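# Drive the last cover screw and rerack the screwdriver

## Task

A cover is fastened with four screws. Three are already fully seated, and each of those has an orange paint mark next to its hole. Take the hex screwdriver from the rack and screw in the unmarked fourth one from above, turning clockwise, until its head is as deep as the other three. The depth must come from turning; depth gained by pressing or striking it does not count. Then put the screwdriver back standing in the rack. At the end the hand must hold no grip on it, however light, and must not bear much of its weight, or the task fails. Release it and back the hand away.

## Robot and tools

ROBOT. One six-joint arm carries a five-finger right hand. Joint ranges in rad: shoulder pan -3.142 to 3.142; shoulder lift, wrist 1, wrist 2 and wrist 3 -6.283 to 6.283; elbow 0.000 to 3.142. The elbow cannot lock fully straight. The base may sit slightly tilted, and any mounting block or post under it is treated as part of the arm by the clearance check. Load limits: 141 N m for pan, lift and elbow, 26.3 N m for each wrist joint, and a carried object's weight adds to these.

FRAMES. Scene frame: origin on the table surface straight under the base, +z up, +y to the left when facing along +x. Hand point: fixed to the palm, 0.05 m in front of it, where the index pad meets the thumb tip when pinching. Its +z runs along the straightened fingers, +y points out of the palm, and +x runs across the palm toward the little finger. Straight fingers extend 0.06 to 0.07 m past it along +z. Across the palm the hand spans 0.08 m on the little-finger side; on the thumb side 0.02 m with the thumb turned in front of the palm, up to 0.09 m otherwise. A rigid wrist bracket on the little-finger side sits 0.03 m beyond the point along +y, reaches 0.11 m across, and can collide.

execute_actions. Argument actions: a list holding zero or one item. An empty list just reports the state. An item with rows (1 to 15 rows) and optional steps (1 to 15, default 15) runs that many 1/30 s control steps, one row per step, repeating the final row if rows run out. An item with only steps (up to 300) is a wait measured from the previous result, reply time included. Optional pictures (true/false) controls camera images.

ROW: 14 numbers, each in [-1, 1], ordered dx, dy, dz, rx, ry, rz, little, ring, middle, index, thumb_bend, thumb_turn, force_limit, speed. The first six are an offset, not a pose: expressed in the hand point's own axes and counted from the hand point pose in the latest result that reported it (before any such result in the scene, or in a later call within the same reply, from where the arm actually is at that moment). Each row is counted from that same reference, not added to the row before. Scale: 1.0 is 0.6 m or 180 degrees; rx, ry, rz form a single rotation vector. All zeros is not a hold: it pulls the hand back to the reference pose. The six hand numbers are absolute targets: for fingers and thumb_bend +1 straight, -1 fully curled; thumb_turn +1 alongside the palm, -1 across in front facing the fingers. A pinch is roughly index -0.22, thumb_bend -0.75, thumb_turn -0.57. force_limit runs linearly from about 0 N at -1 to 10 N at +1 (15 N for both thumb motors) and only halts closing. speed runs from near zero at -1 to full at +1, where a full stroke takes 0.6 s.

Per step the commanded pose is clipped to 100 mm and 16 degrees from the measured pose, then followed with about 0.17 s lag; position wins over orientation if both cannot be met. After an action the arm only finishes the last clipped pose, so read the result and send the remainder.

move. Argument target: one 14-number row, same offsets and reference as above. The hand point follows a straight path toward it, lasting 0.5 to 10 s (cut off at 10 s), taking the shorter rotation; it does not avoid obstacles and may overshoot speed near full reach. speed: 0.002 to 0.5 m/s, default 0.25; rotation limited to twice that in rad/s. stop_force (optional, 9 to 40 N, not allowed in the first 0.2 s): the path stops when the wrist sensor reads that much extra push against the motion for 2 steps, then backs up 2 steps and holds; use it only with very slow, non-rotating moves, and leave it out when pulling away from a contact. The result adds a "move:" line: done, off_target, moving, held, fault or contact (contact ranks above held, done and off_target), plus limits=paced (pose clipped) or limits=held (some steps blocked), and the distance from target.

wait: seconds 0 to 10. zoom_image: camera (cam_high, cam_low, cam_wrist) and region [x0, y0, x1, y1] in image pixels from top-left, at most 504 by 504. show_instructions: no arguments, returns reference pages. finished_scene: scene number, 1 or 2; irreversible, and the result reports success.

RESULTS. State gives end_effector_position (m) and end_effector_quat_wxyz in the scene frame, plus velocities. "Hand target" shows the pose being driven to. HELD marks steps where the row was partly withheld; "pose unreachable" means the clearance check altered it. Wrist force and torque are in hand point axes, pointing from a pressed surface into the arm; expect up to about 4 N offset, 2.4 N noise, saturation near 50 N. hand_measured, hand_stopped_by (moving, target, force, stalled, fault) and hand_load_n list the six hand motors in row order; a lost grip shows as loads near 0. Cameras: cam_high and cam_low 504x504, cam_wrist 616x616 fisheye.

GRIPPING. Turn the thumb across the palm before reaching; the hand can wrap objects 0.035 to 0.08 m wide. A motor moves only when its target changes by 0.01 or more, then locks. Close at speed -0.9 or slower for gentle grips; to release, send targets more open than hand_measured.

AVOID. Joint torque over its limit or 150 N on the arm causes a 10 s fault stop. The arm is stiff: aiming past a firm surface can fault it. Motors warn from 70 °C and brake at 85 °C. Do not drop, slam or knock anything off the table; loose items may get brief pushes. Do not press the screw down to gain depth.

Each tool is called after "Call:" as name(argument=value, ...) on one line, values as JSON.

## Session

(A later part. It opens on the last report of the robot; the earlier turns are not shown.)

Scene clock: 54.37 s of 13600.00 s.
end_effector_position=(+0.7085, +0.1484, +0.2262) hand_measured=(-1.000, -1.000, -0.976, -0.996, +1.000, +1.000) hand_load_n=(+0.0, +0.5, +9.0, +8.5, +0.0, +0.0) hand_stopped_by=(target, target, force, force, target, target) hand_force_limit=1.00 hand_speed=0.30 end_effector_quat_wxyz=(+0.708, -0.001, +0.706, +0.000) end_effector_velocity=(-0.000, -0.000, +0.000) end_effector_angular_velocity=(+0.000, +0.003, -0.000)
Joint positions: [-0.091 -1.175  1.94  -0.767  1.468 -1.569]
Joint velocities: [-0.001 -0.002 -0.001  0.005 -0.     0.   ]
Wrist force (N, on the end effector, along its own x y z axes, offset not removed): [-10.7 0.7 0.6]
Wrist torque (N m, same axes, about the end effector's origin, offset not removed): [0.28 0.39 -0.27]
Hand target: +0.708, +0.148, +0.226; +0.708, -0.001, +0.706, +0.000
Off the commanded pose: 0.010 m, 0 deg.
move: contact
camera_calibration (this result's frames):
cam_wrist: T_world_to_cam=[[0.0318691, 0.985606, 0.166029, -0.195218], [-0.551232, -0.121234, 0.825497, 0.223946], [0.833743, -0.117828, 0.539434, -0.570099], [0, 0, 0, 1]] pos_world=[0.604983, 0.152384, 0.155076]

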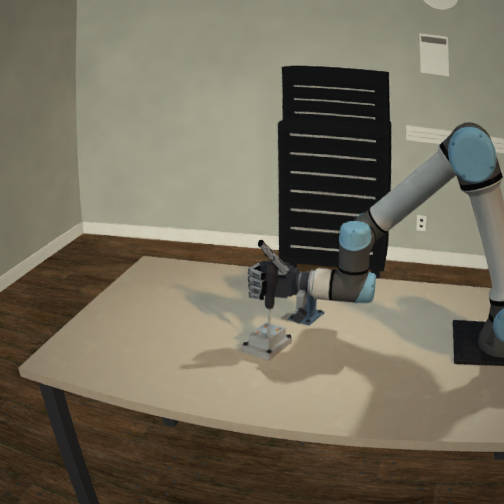

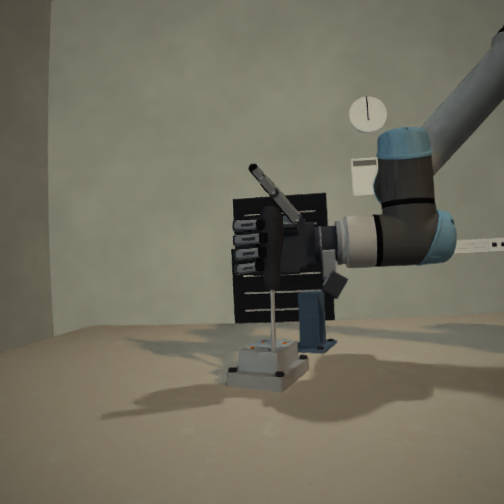

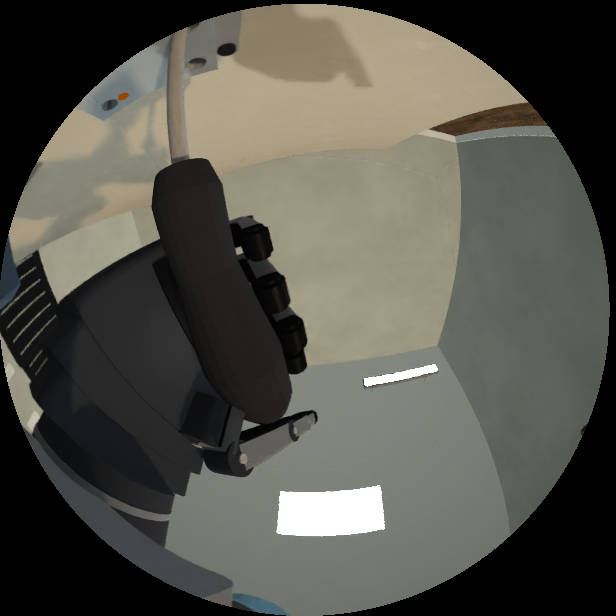

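Call:
move(target=[-0.002,0,0.002,0,0,0,-1,-1,-1,-1,1,1,1,0.3], speed=0.005)

Call:
move(target=[0,0.0398,-0.0367,-0.1667,0,0,-1,-1,-1,-1,1,1,1,0.3], speed=0.1)

Call:
move(target=[0.012,0,0,0,0,0,-1,-1,-1,-1,1,1,1,0.3], speed=0.003, stop_force=9)

Call:
zoom_image(camera="cam_low", region=[220,260,330,370])

Scene clock: 57.10 s of 13600.00 s.
end_effector_position=(+0.7096, +0.1484, +0.2274) hand_measured=(-1.000, -1.000, -0.976, -0.996, +1.000, +1.000) hand_load_n=(+0.0, +0.5, +9.0, +8.5, +0.0, +0.0) hand_stopped_by=(target, target, force, force, target, target) hand_force_limit=1.00 hand_speed=0.30 end_effector_quat_wxyz=(+0.708, -0.001, +0.706, +0.000) end_effector_velocity=(+0.001, -0.001, +0.001) end_effector_angular_velocity=(-0.000, -0.001, -0.001)
Joint positions: [-0.09  -1.175  1.936 -0.763  1.469 -1.569]
Joint velocities: [-0.001  0.    -0.003  0.002  0.     0.   ]
Wrist force (N, on the end effector, along its own x y z axes, offset not removed): [1.7 0.6 0.0]
Wrist torque (N m, same axes, about the end effector's origin, offset not removed): [0.12 -0.28 0.09]
Hand target: +0.710, +0.148, +0.227; +0.708, -0.001, +0.706, +0.000
Off the commanded pose: 0.000 m, 0 deg.
move: done
camera_calibration (this result's frames):
cam_wrist: T_world_to_cam=[[0.0318691, 0.985606, 0.16603, -0.195444], [-0.551232, -0.121235, 0.825497, 0.223623], [0.833743, -0.117829, 0.539434, -0.571639], [0, 0, 0, 1]] pos_world=[0.606097, 0.152386, 0.15621]

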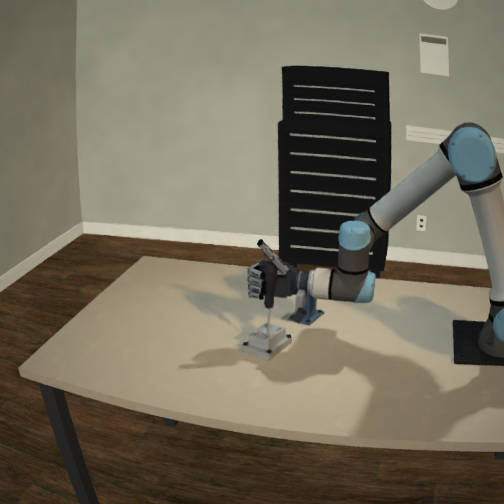

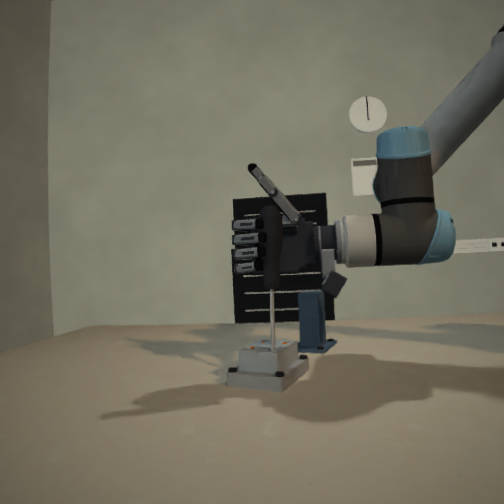

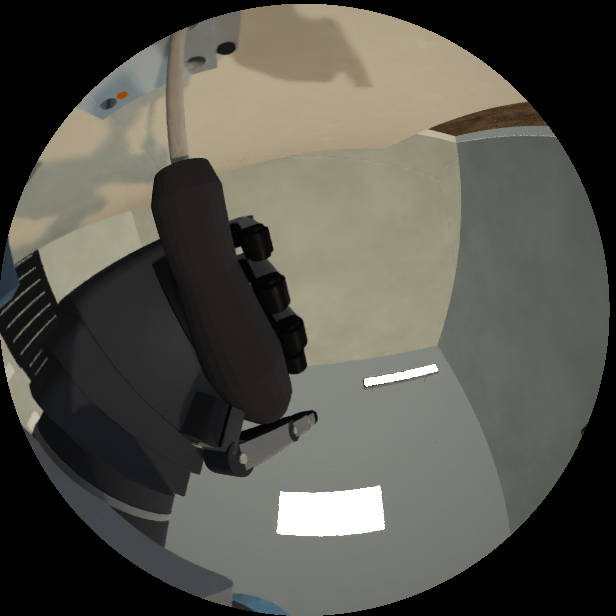

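Scene clock: 60.13 s of 13600.00 s.
end_effector_position=(+0.6875, +0.1721, +0.2273) hand_measured=(-1.000, -1.000, -0.976, -0.996, +1.000, +1.000) hand_load_n=(+0.0, +0.5, +9.0, +8.0, +0.0, +0.0) hand_stopped_by=(target, target, force, force, target, target) hand_force_limit=1.00 hand_speed=0.30 end_effector_quat_wxyz=(+0.684, -0.183, +0.683, +0.183) end_effector_velocity=(-0.000, +0.000, +0.000) end_effector_angular_velocity=(-0.000, +0.000, +0.014)
Joint positions: [-0.27  -1.113  1.835 -0.726  0.767 -1.568]
Joint velocities: [-0.003  0.004 -0.007  0.003 -0.018  0.   ]
Wrist force (N, on the end effector, along its own x y z axes, offset not removed): [2.5 1.3 1.4]
Wrist torque (N m, same axes, about the end effector's origin, offset not removed): [0.30 -0.48 0.11]
Hand target: +0.687, +0.172, +0.227; +0.683, -0.184, +0.682, +0.183
Off the commanded pose: 0.000 m, 0 deg.
move: done
camera_calibration (this result's frames):
cam_wrist: T_world_to_cam=[[-0.46363, 0.870477, 0.16528, 0.142571], [-0.417107, -0.379005, 0.826061, 0.166429], [0.781709, 0.314047, 0.5388, -0.588747], [0, 0, 0, 1]] pos_world=[0.595747, 0.123867, 0.156172]

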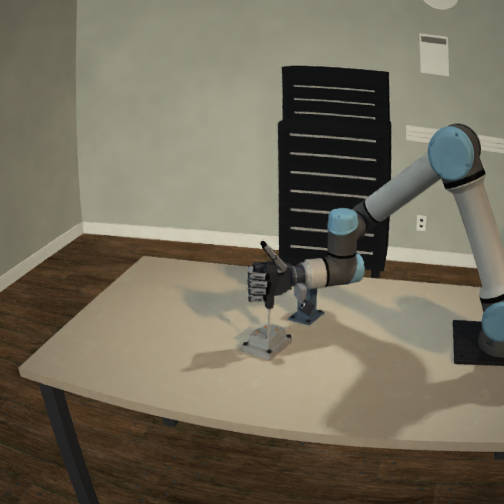

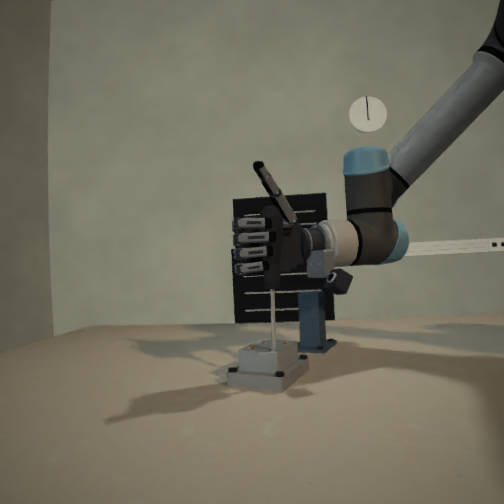

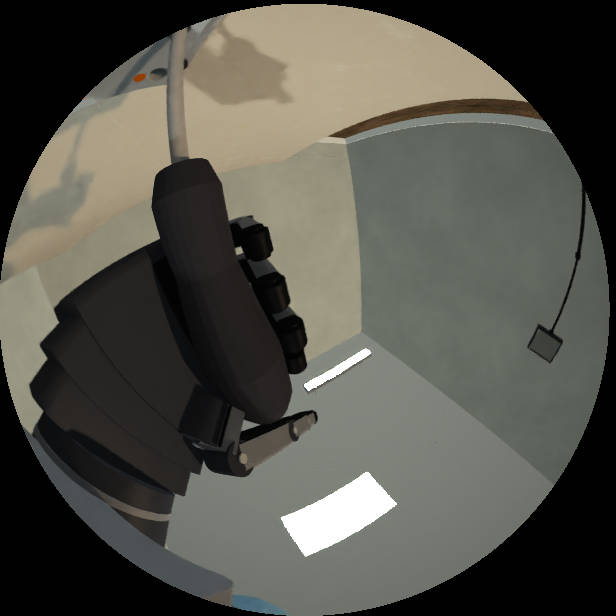

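Scene clock: 60.93 s of 13600.00 s.
end_effector_position=(+0.6875, +0.1720, +0.2261) hand_measured=(-1.000, -1.000, -0.976, -0.996, +1.000, +1.000) hand_load_n=(+0.0, +0.5, +9.0, +8.0, +0.0, +0.0) hand_stopped_by=(target, target, force, force, target, target) hand_force_limit=1.00 hand_speed=0.30 end_effector_quat_wxyz=(+0.684, -0.183, +0.682, +0.183) end_effector_velocity=(-0.001, +0.000, -0.000) end_effector_angular_velocity=(+0.001, +0.004, +0.001)
Joint positions: [-0.27  -1.111  1.836 -0.729  0.767 -1.568]
Joint velocities: [ 0.    -0.     0.     0.005 -0.001 -0.   ]
Wrist force (N, on the end effector, along its own x y z axes, offset not removed): [-14.0 0.9 1.5]
Wrist torque (N m, same axes, about the end effector's origin, offset not removed): [0.22 0.64 -0.51]
Hand target: +0.688, +0.172, +0.226; +0.684, -0.183, +0.682, +0.183
Off the commanded pose: 0.006 m, 0 deg.
move: contact
camera_calibration (this result's frames):
cam_wrist: T_world_to_cam=[[-0.463621, 0.870534, 0.165002, 0.142915], [-0.41746, -0.378877, 0.825941, 0.167662], [0.781526, 0.314042, 0.539069, -0.588065], [0, 0, 0, 1]] pos_world=[0.595839, 0.123788, 0.154947]

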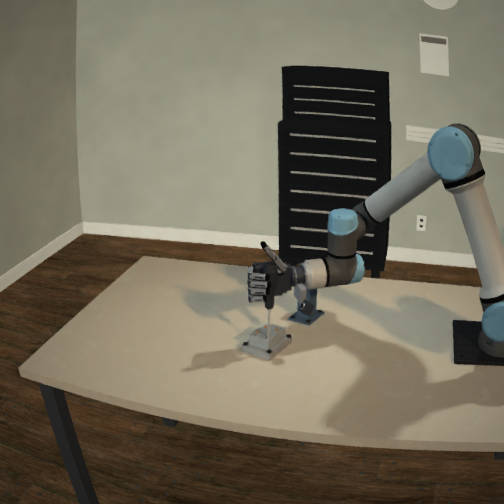

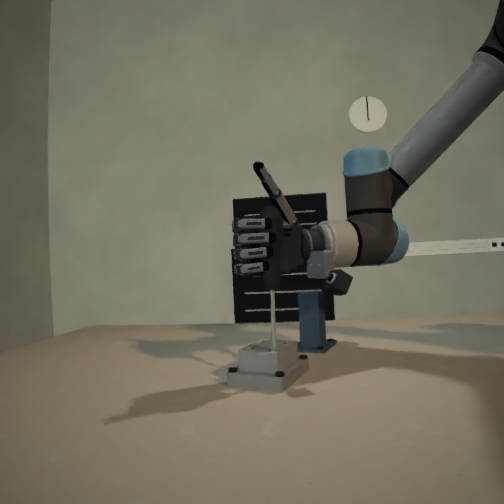

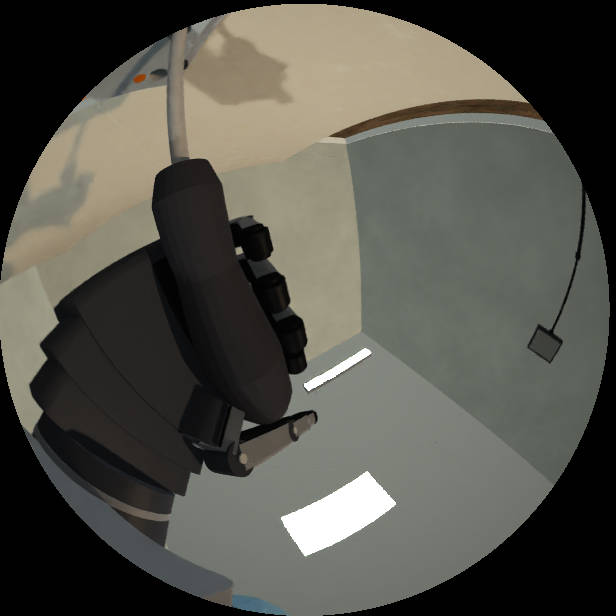

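Region (220, 260, 330, 370) of cam_low's 504x504 image, scaled by 4.582, with more detail than that image has.

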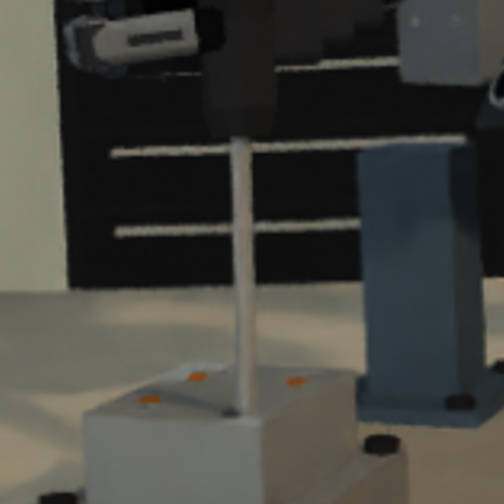

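Call:
move(target=[-0.0003,-0.0256,0.0094,0.0833,0,0,-1,-1,-1,-1,1,1,1,0.3], speed=0.05)

Call:
move(target=[0,-0.0256,0.0094,0.0833,0,0,-1,-1,-1,-1,1,1,1,0.3], speed=0.05)

Scene clock: 65.33 s of 13600.00 s.
end_effector_position=(+0.7001, +0.1616, +0.2263) hand_measured=(-1.000, -1.000, -0.976, -0.996, +1.000, +1.000) hand_load_n=(+0.0, +0.5, +9.0, +8.0, +0.0, +0.0) hand_stopped_by=(target, target, force, force, target, target) hand_force_limit=1.00 hand_speed=0.30 end_effector_quat_wxyz=(+0.702, -0.093, +0.700, +0.093) end_effector_velocity=(+0.001, -0.001, +0.000) end_effector_angular_velocity=(-0.000, -0.002, -0.015)
Joint positions: [-0.194 -1.158  1.913 -0.758  1.103 -1.569]
Joint velocities: [ 0.005 -0.001  0.002 -0.002  0.02   0.   ]
Wrist force (N, on the end effector, along its own x y z axes, offset not removed): [-5.6 2.3 -0.3]
Wrist torque (N m, same axes, about the end effector's origin, offset not removed): [0.39 0.35 0.03]
Hand target: +0.700, +0.162, +0.226; +0.702, -0.092, +0.700, +0.092
Off the commanded pose: 0.000 m, 0 deg.
move: done
camera_calibration (this result's frames):
cam_wrist: T_world_to_cam=[[-0.224648, 0.960286, 0.165482, -0.0242036], [-0.501055, -0.259488, 0.825597, 0.208044], [0.83575, 0.102553, 0.539449, -0.598589], [0, 0, 0, 1]] pos_world=[0.599074, 0.138614, 0.155154]

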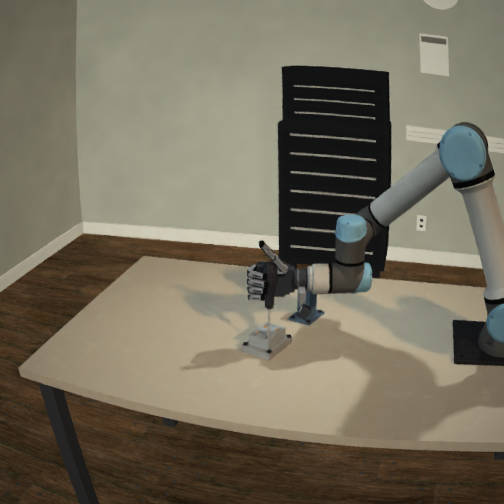

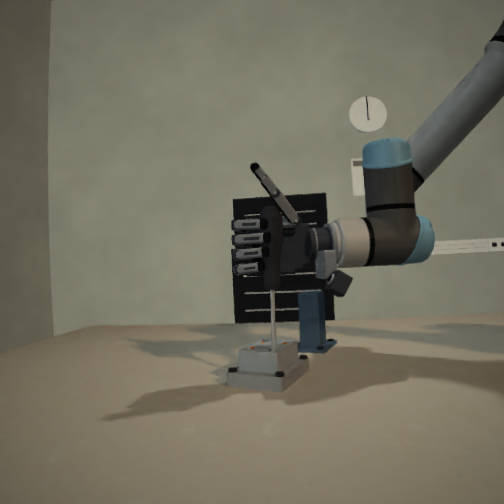

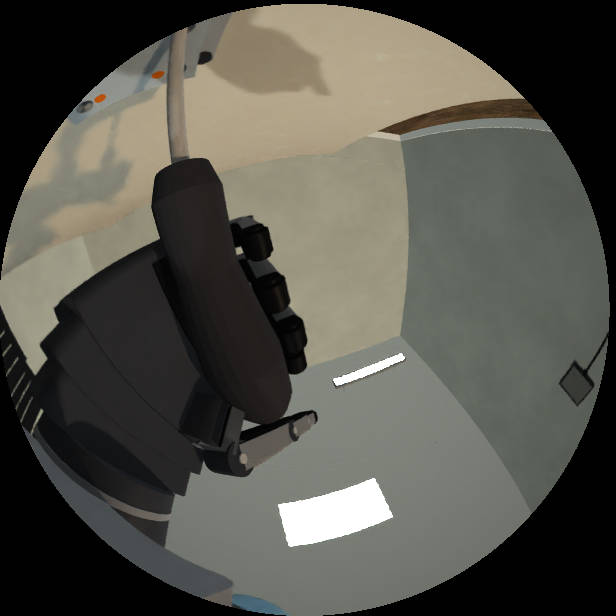

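Scene clock: 68.27 s of 13600.00 s.
end_effector_position=(+0.7094, +0.1484, +0.2264) hand_measured=(-1.000, -1.000, -0.976, -0.996, +1.000, +1.000) hand_load_n=(+0.0, +0.5, +9.0, +8.0, +0.0, +0.0) hand_stopped_by=(target, target, force, force, target, target) hand_force_limit=1.00 hand_speed=0.30 end_effector_quat_wxyz=(+0.708, -0.002, +0.706, +0.001) end_effector_velocity=(+0.001, -0.001, -0.000) end_effector_angular_velocity=(+0.000, +0.001, -0.015)
Joint positions: [-0.092 -1.174  1.937 -0.766  1.465 -1.569]
Joint velocities: [ 0.007  0.001 -0.002  0.003  0.021 -0.   ]
Wrist force (N, on the end effector, along its own x y z axes, offset not removed): [-6.2 3.2 0.1]
Wrist torque (N m, same axes, about the end effector's origin, offset not removed): [0.47 0.25 -0.03]
Hand target: +0.710, +0.148, +0.226; +0.708, -0.001, +0.706, +0.001
Off the commanded pose: 0.000 m, 0 deg.
move: done
camera_calibration (this result's frames):
cam_wrist: T_world_to_cam=[[0.0293431, 0.98567, 0.166115, -0.1935], [-0.551187, -0.122681, 0.825313, 0.224607], [0.833865, -0.115778, 0.539689, -0.571394], [0, 0, 0, 1]] pos_world=[0.605944, 0.152127, 0.155147]

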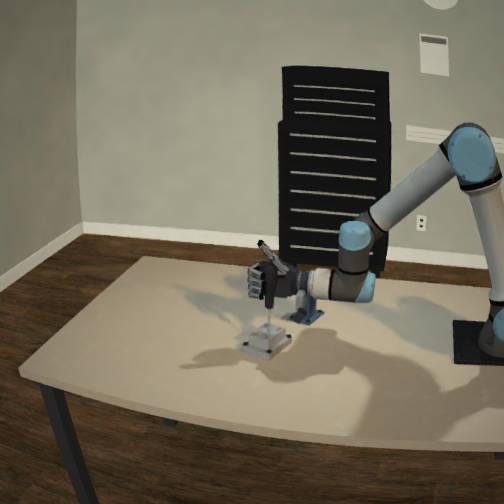

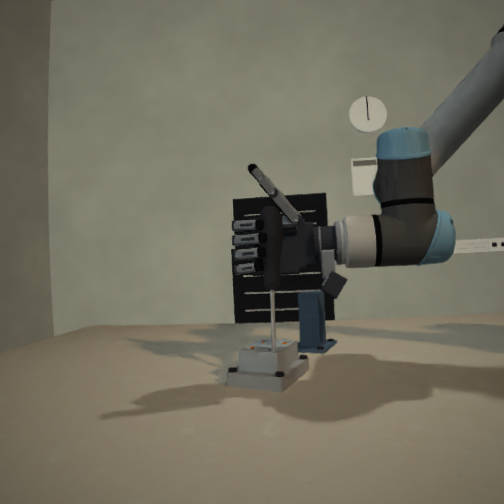

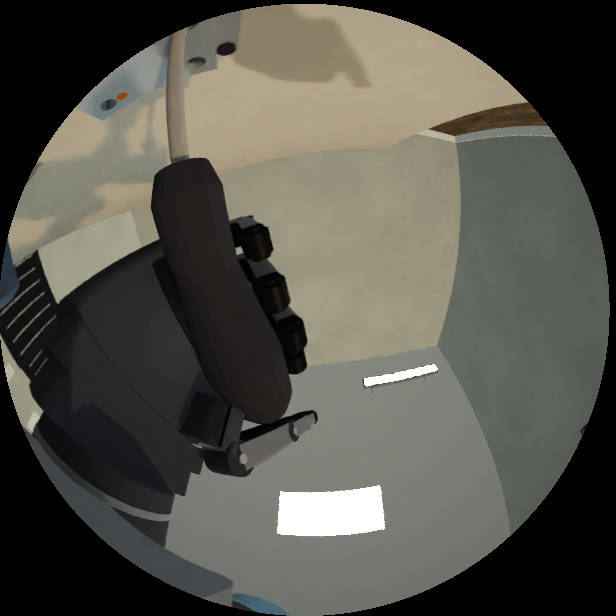

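Call:
move(target=[0,-0.0256,0.0094,0.0833,0,0,-1,-1,-1,-1,1,1,1,0.3], speed=0.05)

Call:
move(target=[0,-0.0256,0.0094,0.0833,0,0,-1,-1,-1,-1,1,1,1,0.3], speed=0.05)

Call:
zoom_image(camera="cam_low", region=[250,325,290,365])

Call:
zoom_image(camera="cam_high", region=[250,320,285,355])

Scene clock: 71.93 s of 13600.00 s.
end_effector_position=(+0.7151, +0.1332, +0.2264) hand_measured=(-1.000, -1.000, -0.976, -0.996, +1.000, +1.000) hand_load_n=(+0.0, +0.5, +9.0, +8.0, +0.0, +0.0) hand_stopped_by=(target, target, force, force, target, target) hand_force_limit=1.00 hand_speed=0.30 end_effector_quat_wxyz=(+0.702, +0.090, +0.700, -0.090) end_effector_velocity=(+0.001, -0.002, +0.000) end_effector_angular_velocity=(+0.000, -0.000, -0.018)
Joint positions: [ 0.021 -1.154  1.905 -0.754  1.836 -1.57 ]
Joint velocities: [ 0.006  0.003 -0.005  0.002  0.024  0.   ]
Wrist force (N, on the end effector, along its own x y z axes, offset not removed): [-5.8 2.6 0.6]
Wrist torque (N m, same axes, about the end effector's origin, offset not removed): [0.40 0.15 -0.02]
Hand target: +0.715, +0.133, +0.226; +0.702, +0.091, +0.700, -0.091
Off the commanded pose: 0.000 m, 0 deg.
move: done
camera_calibration (this result's frames):
cam_wrist: T_world_to_cam=[[0.281324, 0.945003, 0.166814, -0.353628], [-0.564505, 0.0223977, 0.825125, 0.216094], [0.776009, -0.326295, 0.53976, -0.508533], [0, 0, 0, 1]] pos_world=[0.616097, 0.163408, 0.155171]

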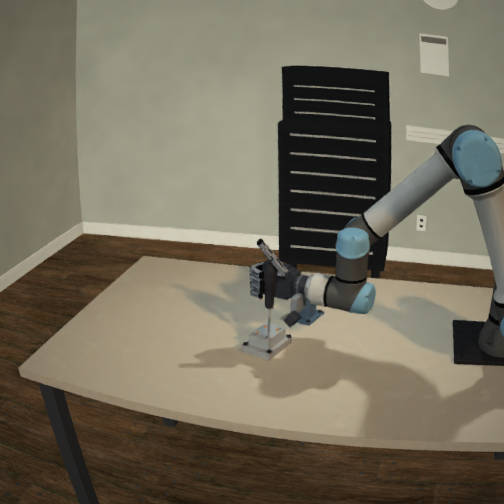

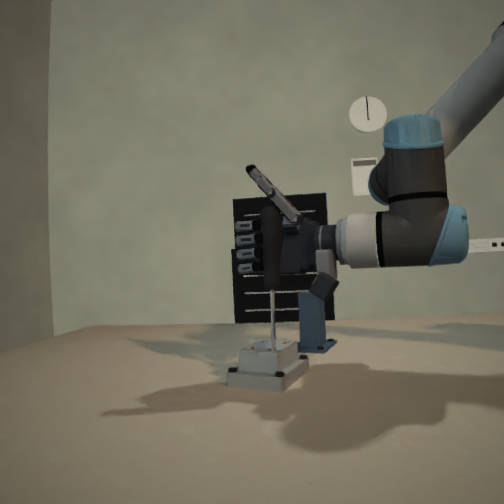

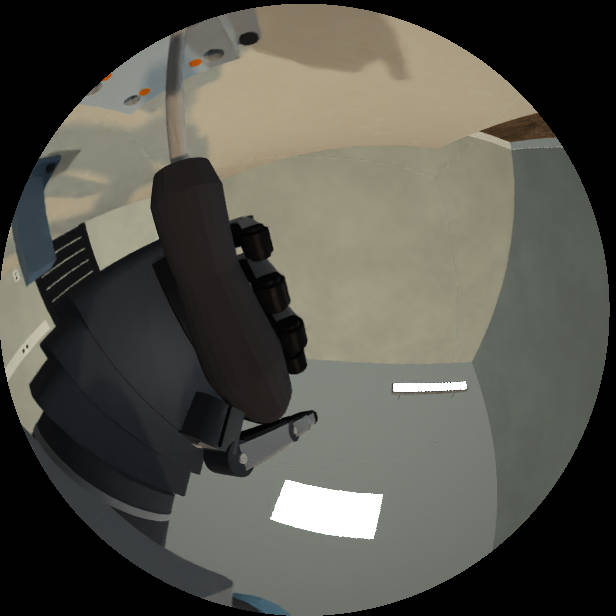

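Scene clock: 74.87 s of 13600.00 s.
end_effector_position=(+0.7167, +0.1170, +0.2264) hand_measured=(-1.000, -1.000, -0.976, -0.996, +1.000, +1.000) hand_load_n=(+0.0, +0.5, +9.0, +8.0, +0.0, +0.0) hand_stopped_by=(target, target, force, force, target, target) hand_force_limit=1.00 hand_speed=0.30 end_effector_quat_wxyz=(+0.685, +0.180, +0.683, -0.180) end_effector_velocity=(-0.000, -0.001, -0.000) end_effector_angular_velocity=(+0.000, +0.000, -0.017)
Joint positions: [ 0.124 -1.102  1.821 -0.722  2.2   -1.57 ]
Joint velocities: [ 0.006  0.004 -0.007  0.003  0.023  0.   ]
Wrist force (N, on the end effector, along its own x y z axes, offset not removed): [-8.5 3.5 1.0]
Wrist torque (N m, same axes, about the end effector's origin, offset not removed): [0.50 0.49 -0.01]
Hand target: +0.717, +0.117, +0.226; +0.685, +0.181, +0.683, -0.181
Off the commanded pose: 0.000 m, 0 deg.
move: done
camera_calibration (this result's frames):
cam_wrist: T_world_to_cam=[[0.514439, 0.841013, 0.167482, -0.493868], [-0.540102, 0.166072, 0.825051, 0.183063], [0.666064, -0.514896, 0.539667, -0.414155], [0, 0, 0, 1]] pos_world=[0.628792, 0.171701, 0.155183]

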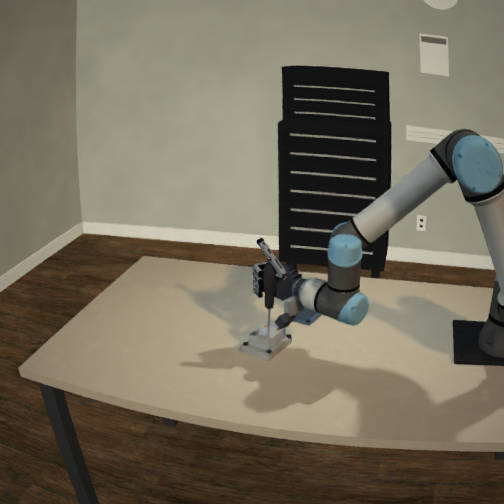

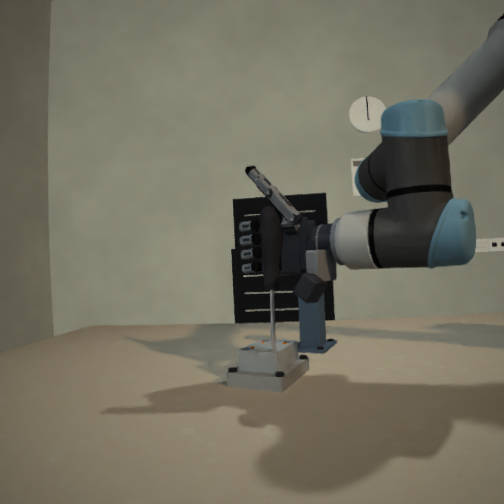

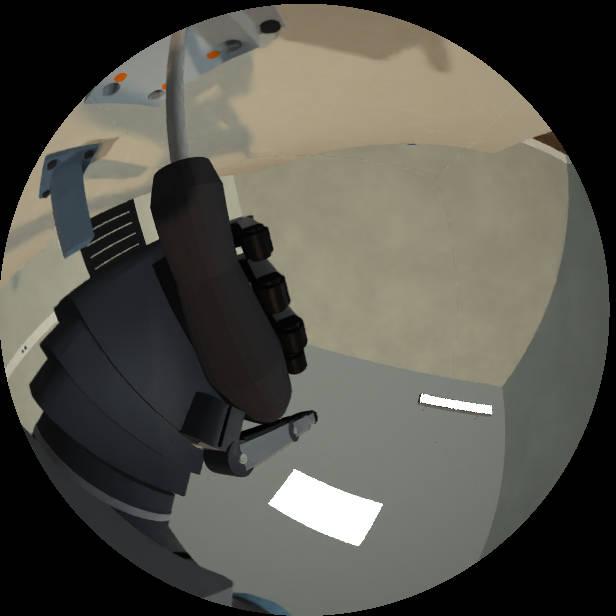

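Region (250, 325, 290, 365) of cam_low's 504x504 image, scaled by 12.600, with more detail than that image has.

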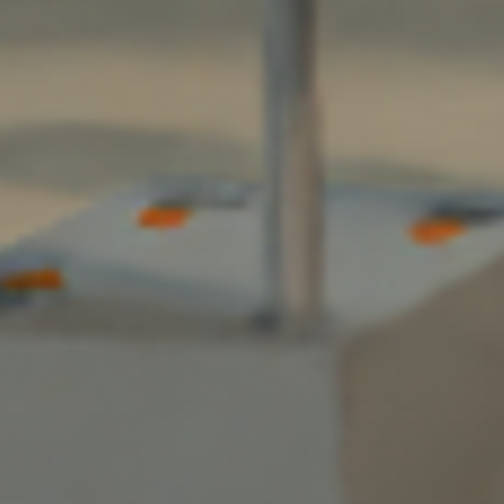

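Region (250, 320, 285, 355) of cam_high's 504x504 image, scaled by 14.400, with more detail than that image has.

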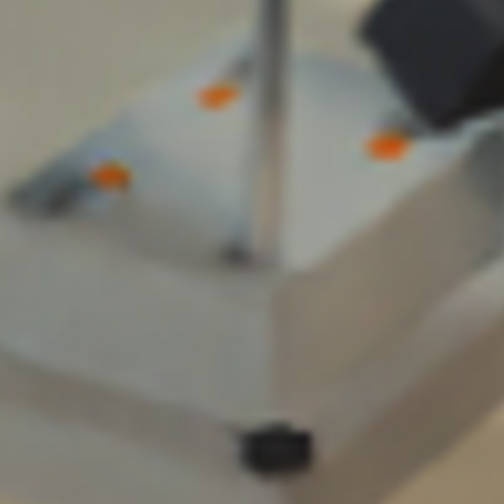

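Call:
move(target=[-0.0006,0.0011,0.0019,0,0,0,-1,-1,-1,-1,1,1,1,0.3], speed=0.004)

Call:
move(target=[0.004,0,0,0,0,0,-1,-1,-1,-1,1,1,1,0.3], speed=0.002, stop_force=9)

Call:
move(target=[-0.0002,0.0209,-0.0175,-0.0833,0,0,-1,-1,-1,-1,1,1,1,0.3], speed=0.05)

Call:
move(target=[0,0.0209,-0.0175,-0.0833,0,0,-1,-1,-1,-1,1,1,1,0.3], speed=0.05)

Call:
zoom_image(camera="cam_low", region=[250,325,290,365])

Scene clock: 77.17 s of 13600.00 s.
end_effector_position=(+0.7179, +0.1171, +0.2267) hand_measured=(-1.000, -1.000, -0.976, -0.996, +1.000, +1.000) hand_load_n=(+0.0, +0.0, +8.5, +8.0, +0.0, +0.0) hand_stopped_by=(target, target, force, force, target, target) hand_force_limit=1.00 hand_speed=0.30 end_effector_quat_wxyz=(+0.685, +0.180, +0.683, -0.180) end_effector_velocity=(+0.001, +0.000, +0.001) end_effector_angular_velocity=(+0.000, -0.001, +0.001)
Joint positions: [ 0.124 -1.1    1.817 -0.72   2.199 -1.57 ]
Joint velocities: [-0.     0.    -0.003  0.001 -0.001 -0.   ]
Wrist force (N, on the end effector, along its own x y z axes, offset not removed): [0.5 1.1 1.5]
Wrist torque (N m, same axes, about the end effector's origin, offset not removed): [0.15 -0.11 0.16]
Hand target: +0.718, +0.117, +0.227; +0.685, +0.180, +0.683, -0.180
Off the commanded pose: 0.000 m, 0 deg.
move: done
camera_calibration (this result's frames):
cam_wrist: T_world_to_cam=[[0.514532, 0.840954, 0.167489, -0.494626], [-0.540035, 0.166087, 0.825093, 0.18341], [0.666047, -0.514987, 0.539601, -0.415065], [0, 0, 0, 1]] pos_world=[0.630002, 0.171743, 0.155484]

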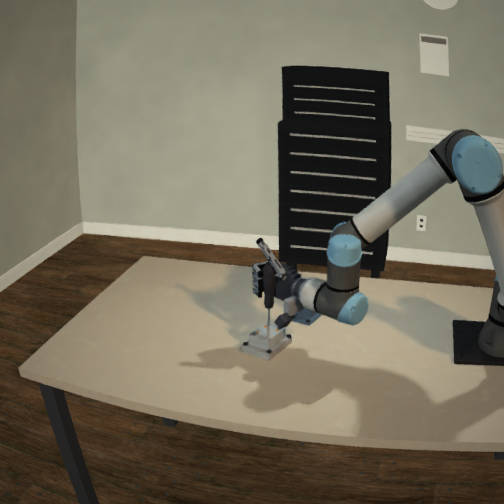

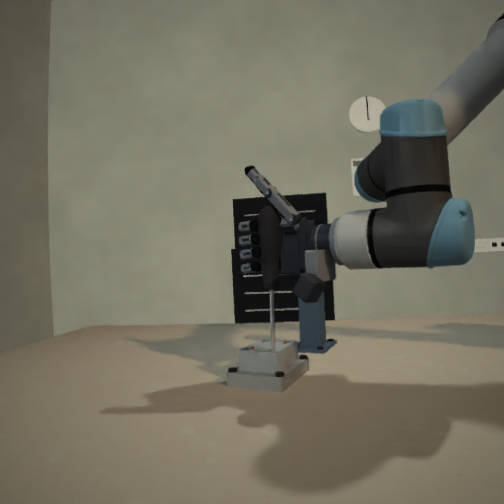

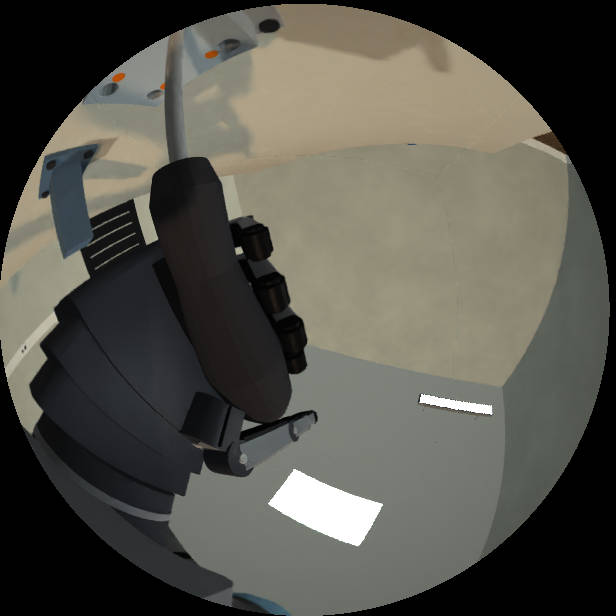

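Scene clock: 77.87 s of 13600.00 s.
end_effector_position=(+0.7181, +0.1171, +0.2262) hand_measured=(-1.000, -1.000, -0.976, -0.996, +1.000, +1.000) hand_load_n=(+0.0, +0.0, +8.0, +8.0, +0.0, +0.0) hand_stopped_by=(target, target, force, force, target, target) hand_force_limit=1.00 hand_speed=0.30 end_effector_quat_wxyz=(+0.685, +0.180, +0.683, -0.180) end_effector_velocity=(+0.000, -0.001, +0.000) end_effector_angular_velocity=(+0.000, -0.000, -0.003)
Joint positions: [ 0.124 -1.099  1.817 -0.721  2.199 -1.57 ]
Joint velocities: [-0.001  0.    -0.     0.     0.002  0.   ]
Wrist force (N, on the end effector, along its own x y z axes, offset not removed): [-12.1 1.9 1.3]
Wrist torque (N m, same axes, about the end effector's origin, offset not removed): [0.33 0.51 -0.18]
Hand target: +0.718, +0.117, +0.226; +0.685, +0.180, +0.683, -0.180
Off the commanded pose: 0.002 m, 0 deg.
move: contact
camera_calibration (this result's frames):
cam_wrist: T_world_to_cam=[[0.514418, 0.840958, 0.167819, -0.494618], [-0.540486, 0.166021, 0.82481, 0.184244], [0.66577, -0.515001, 0.53993, -0.414781], [0, 0, 0, 1]] pos_world=[0.63017, 0.171752, 0.154992]

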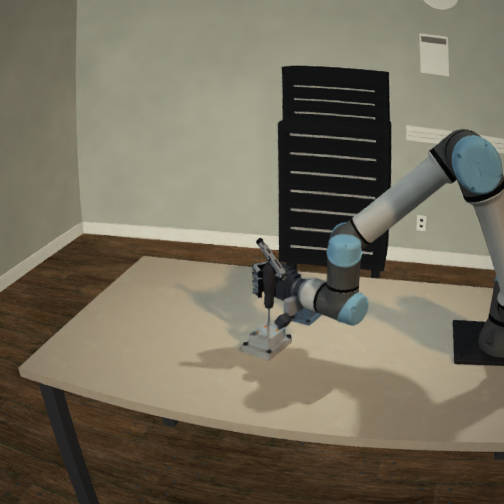

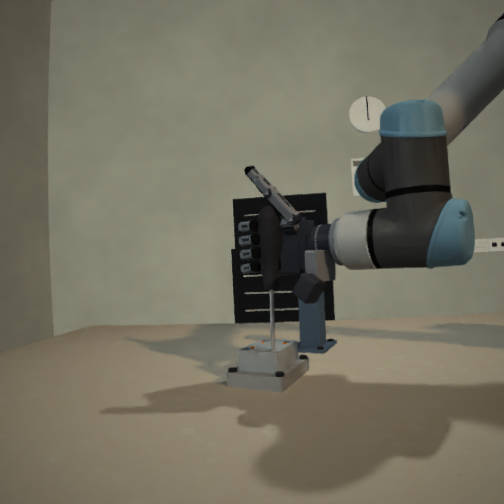

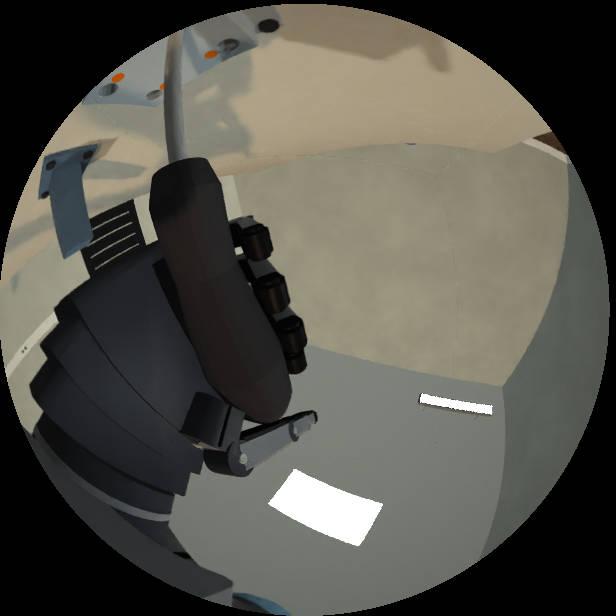

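Scene clock: 80.80 s of 13600.00 s.
end_effector_position=(+0.7151, +0.1330, +0.2263) hand_measured=(-1.000, -1.000, -0.976, -0.996, +1.000, +1.000) hand_load_n=(+0.0, +0.5, +8.5, +7.5, +0.0, +0.0) hand_stopped_by=(target, target, force, force, target, target) hand_force_limit=1.00 hand_speed=0.30 end_effector_quat_wxyz=(+0.702, +0.090, +0.700, -0.090) end_effector_velocity=(+0.000, +0.001, -0.000) end_effector_angular_velocity=(-0.000, +0.000, +0.017)
Joint positions: [ 0.02  -1.154  1.905 -0.755  1.836 -1.569]
Joint velocities: [-0.008 -0.002  0.003 -0.001 -0.024  0.   ]
Wrist force (N, on the end effector, along its own x y z axes, offset not removed): [-7.6 2.1 0.6]
Wrist torque (N m, same axes, about the end effector's origin, offset not removed): [0.34 0.23 -0.08]
Hand target: +0.715, +0.133, +0.226; +0.702, +0.089, +0.700, -0.089
Off the commanded pose: 0.000 m, 0 deg.
move: done
camera_calibration (this result's frames):
cam_wrist: T_world_to_cam=[[0.281315, 0.94497, 0.167012, -0.353493], [-0.56489, 0.0223814, 0.824863, 0.216438], [0.775733, -0.32639, 0.540101, -0.508381], [0, 0, 0, 1]] pos_world=[0.616074, 0.163266, 0.155083]

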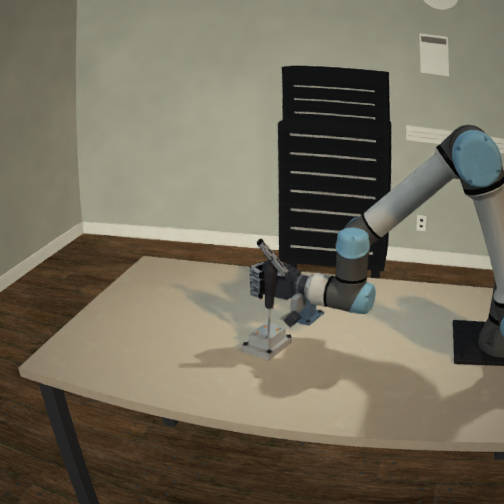

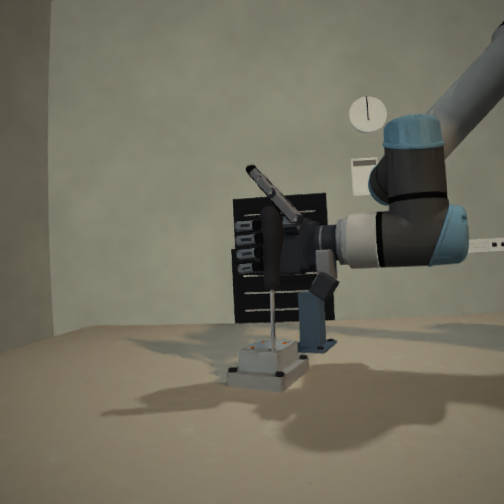

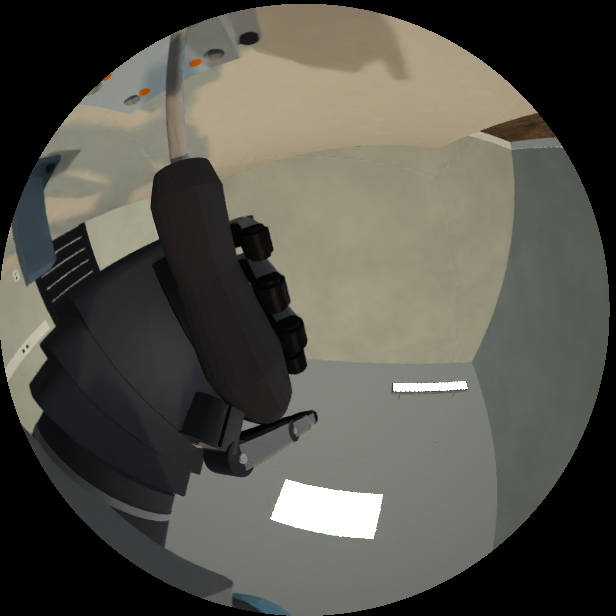

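Scene clock: 83.73 s of 13600.00 s.
end_effector_position=(+0.7081, +0.1477, +0.2263) hand_measured=(-1.000, -1.000, -0.976, -0.996, +1.000, +1.000) hand_load_n=(+0.0, +0.5, +9.0, +7.5, +0.0, -0.5) hand_stopped_by=(target, target, force, force, target, target) hand_force_limit=1.00 hand_speed=0.30 end_effector_quat_wxyz=(+0.708, -0.002, +0.706, +0.001) end_effector_velocity=(-0.000, +0.001, +0.000) end_effector_angular_velocity=(-0.000, +0.000, +0.016)
Joint positions: [-0.094 -1.176  1.942 -0.769  1.463 -1.569]
Joint velocities: [-0.007 -0.    -0.     0.001 -0.023  0.   ]
Wrist force (N, on the end effector, along its own x y z axes, offset not removed): [-7.3 1.9 1.5]
Wrist torque (N m, same axes, about the end effector's origin, offset not removed): [0.26 0.14 -0.17]
Hand target: +0.708, +0.148, +0.226; +0.708, -0.002, +0.706, +0.002
Off the commanded pose: 0.000 m, 0 deg.
move: done
camera_calibration (this result's frames):
cam_wrist: T_world_to_cam=[[0.0293195, 0.985659, 0.166183, -0.19276], [-0.55159, -0.122695, 0.825042, 0.224158], [0.8336, -0.115855, 0.540082, -0.570203], [0, 0, 0, 1]] pos_world=[0.604616, 0.151438, 0.15505]

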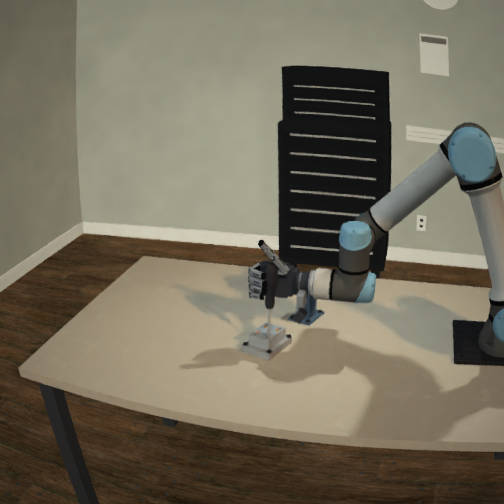

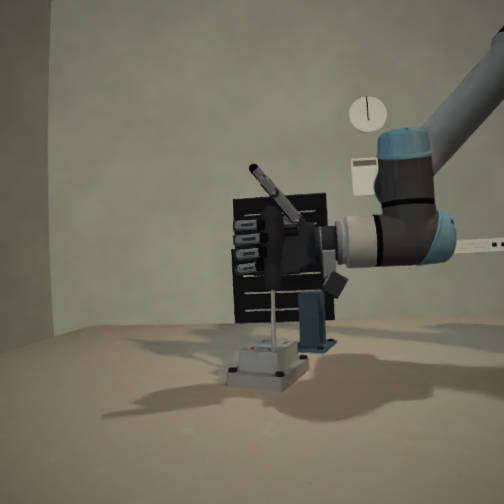

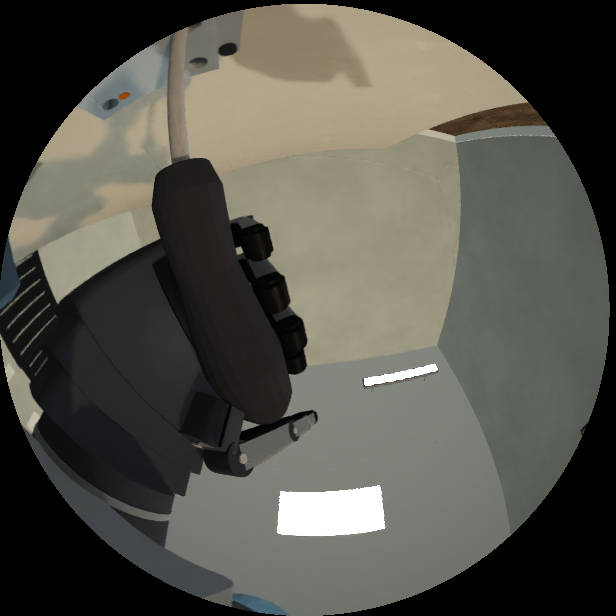

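Region (250, 325, 290, 365) of cam_low's 504x504 image, scaled by 12.600, with more detail than that image has.

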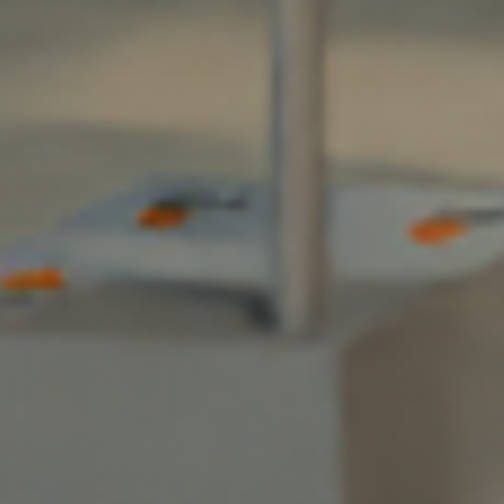

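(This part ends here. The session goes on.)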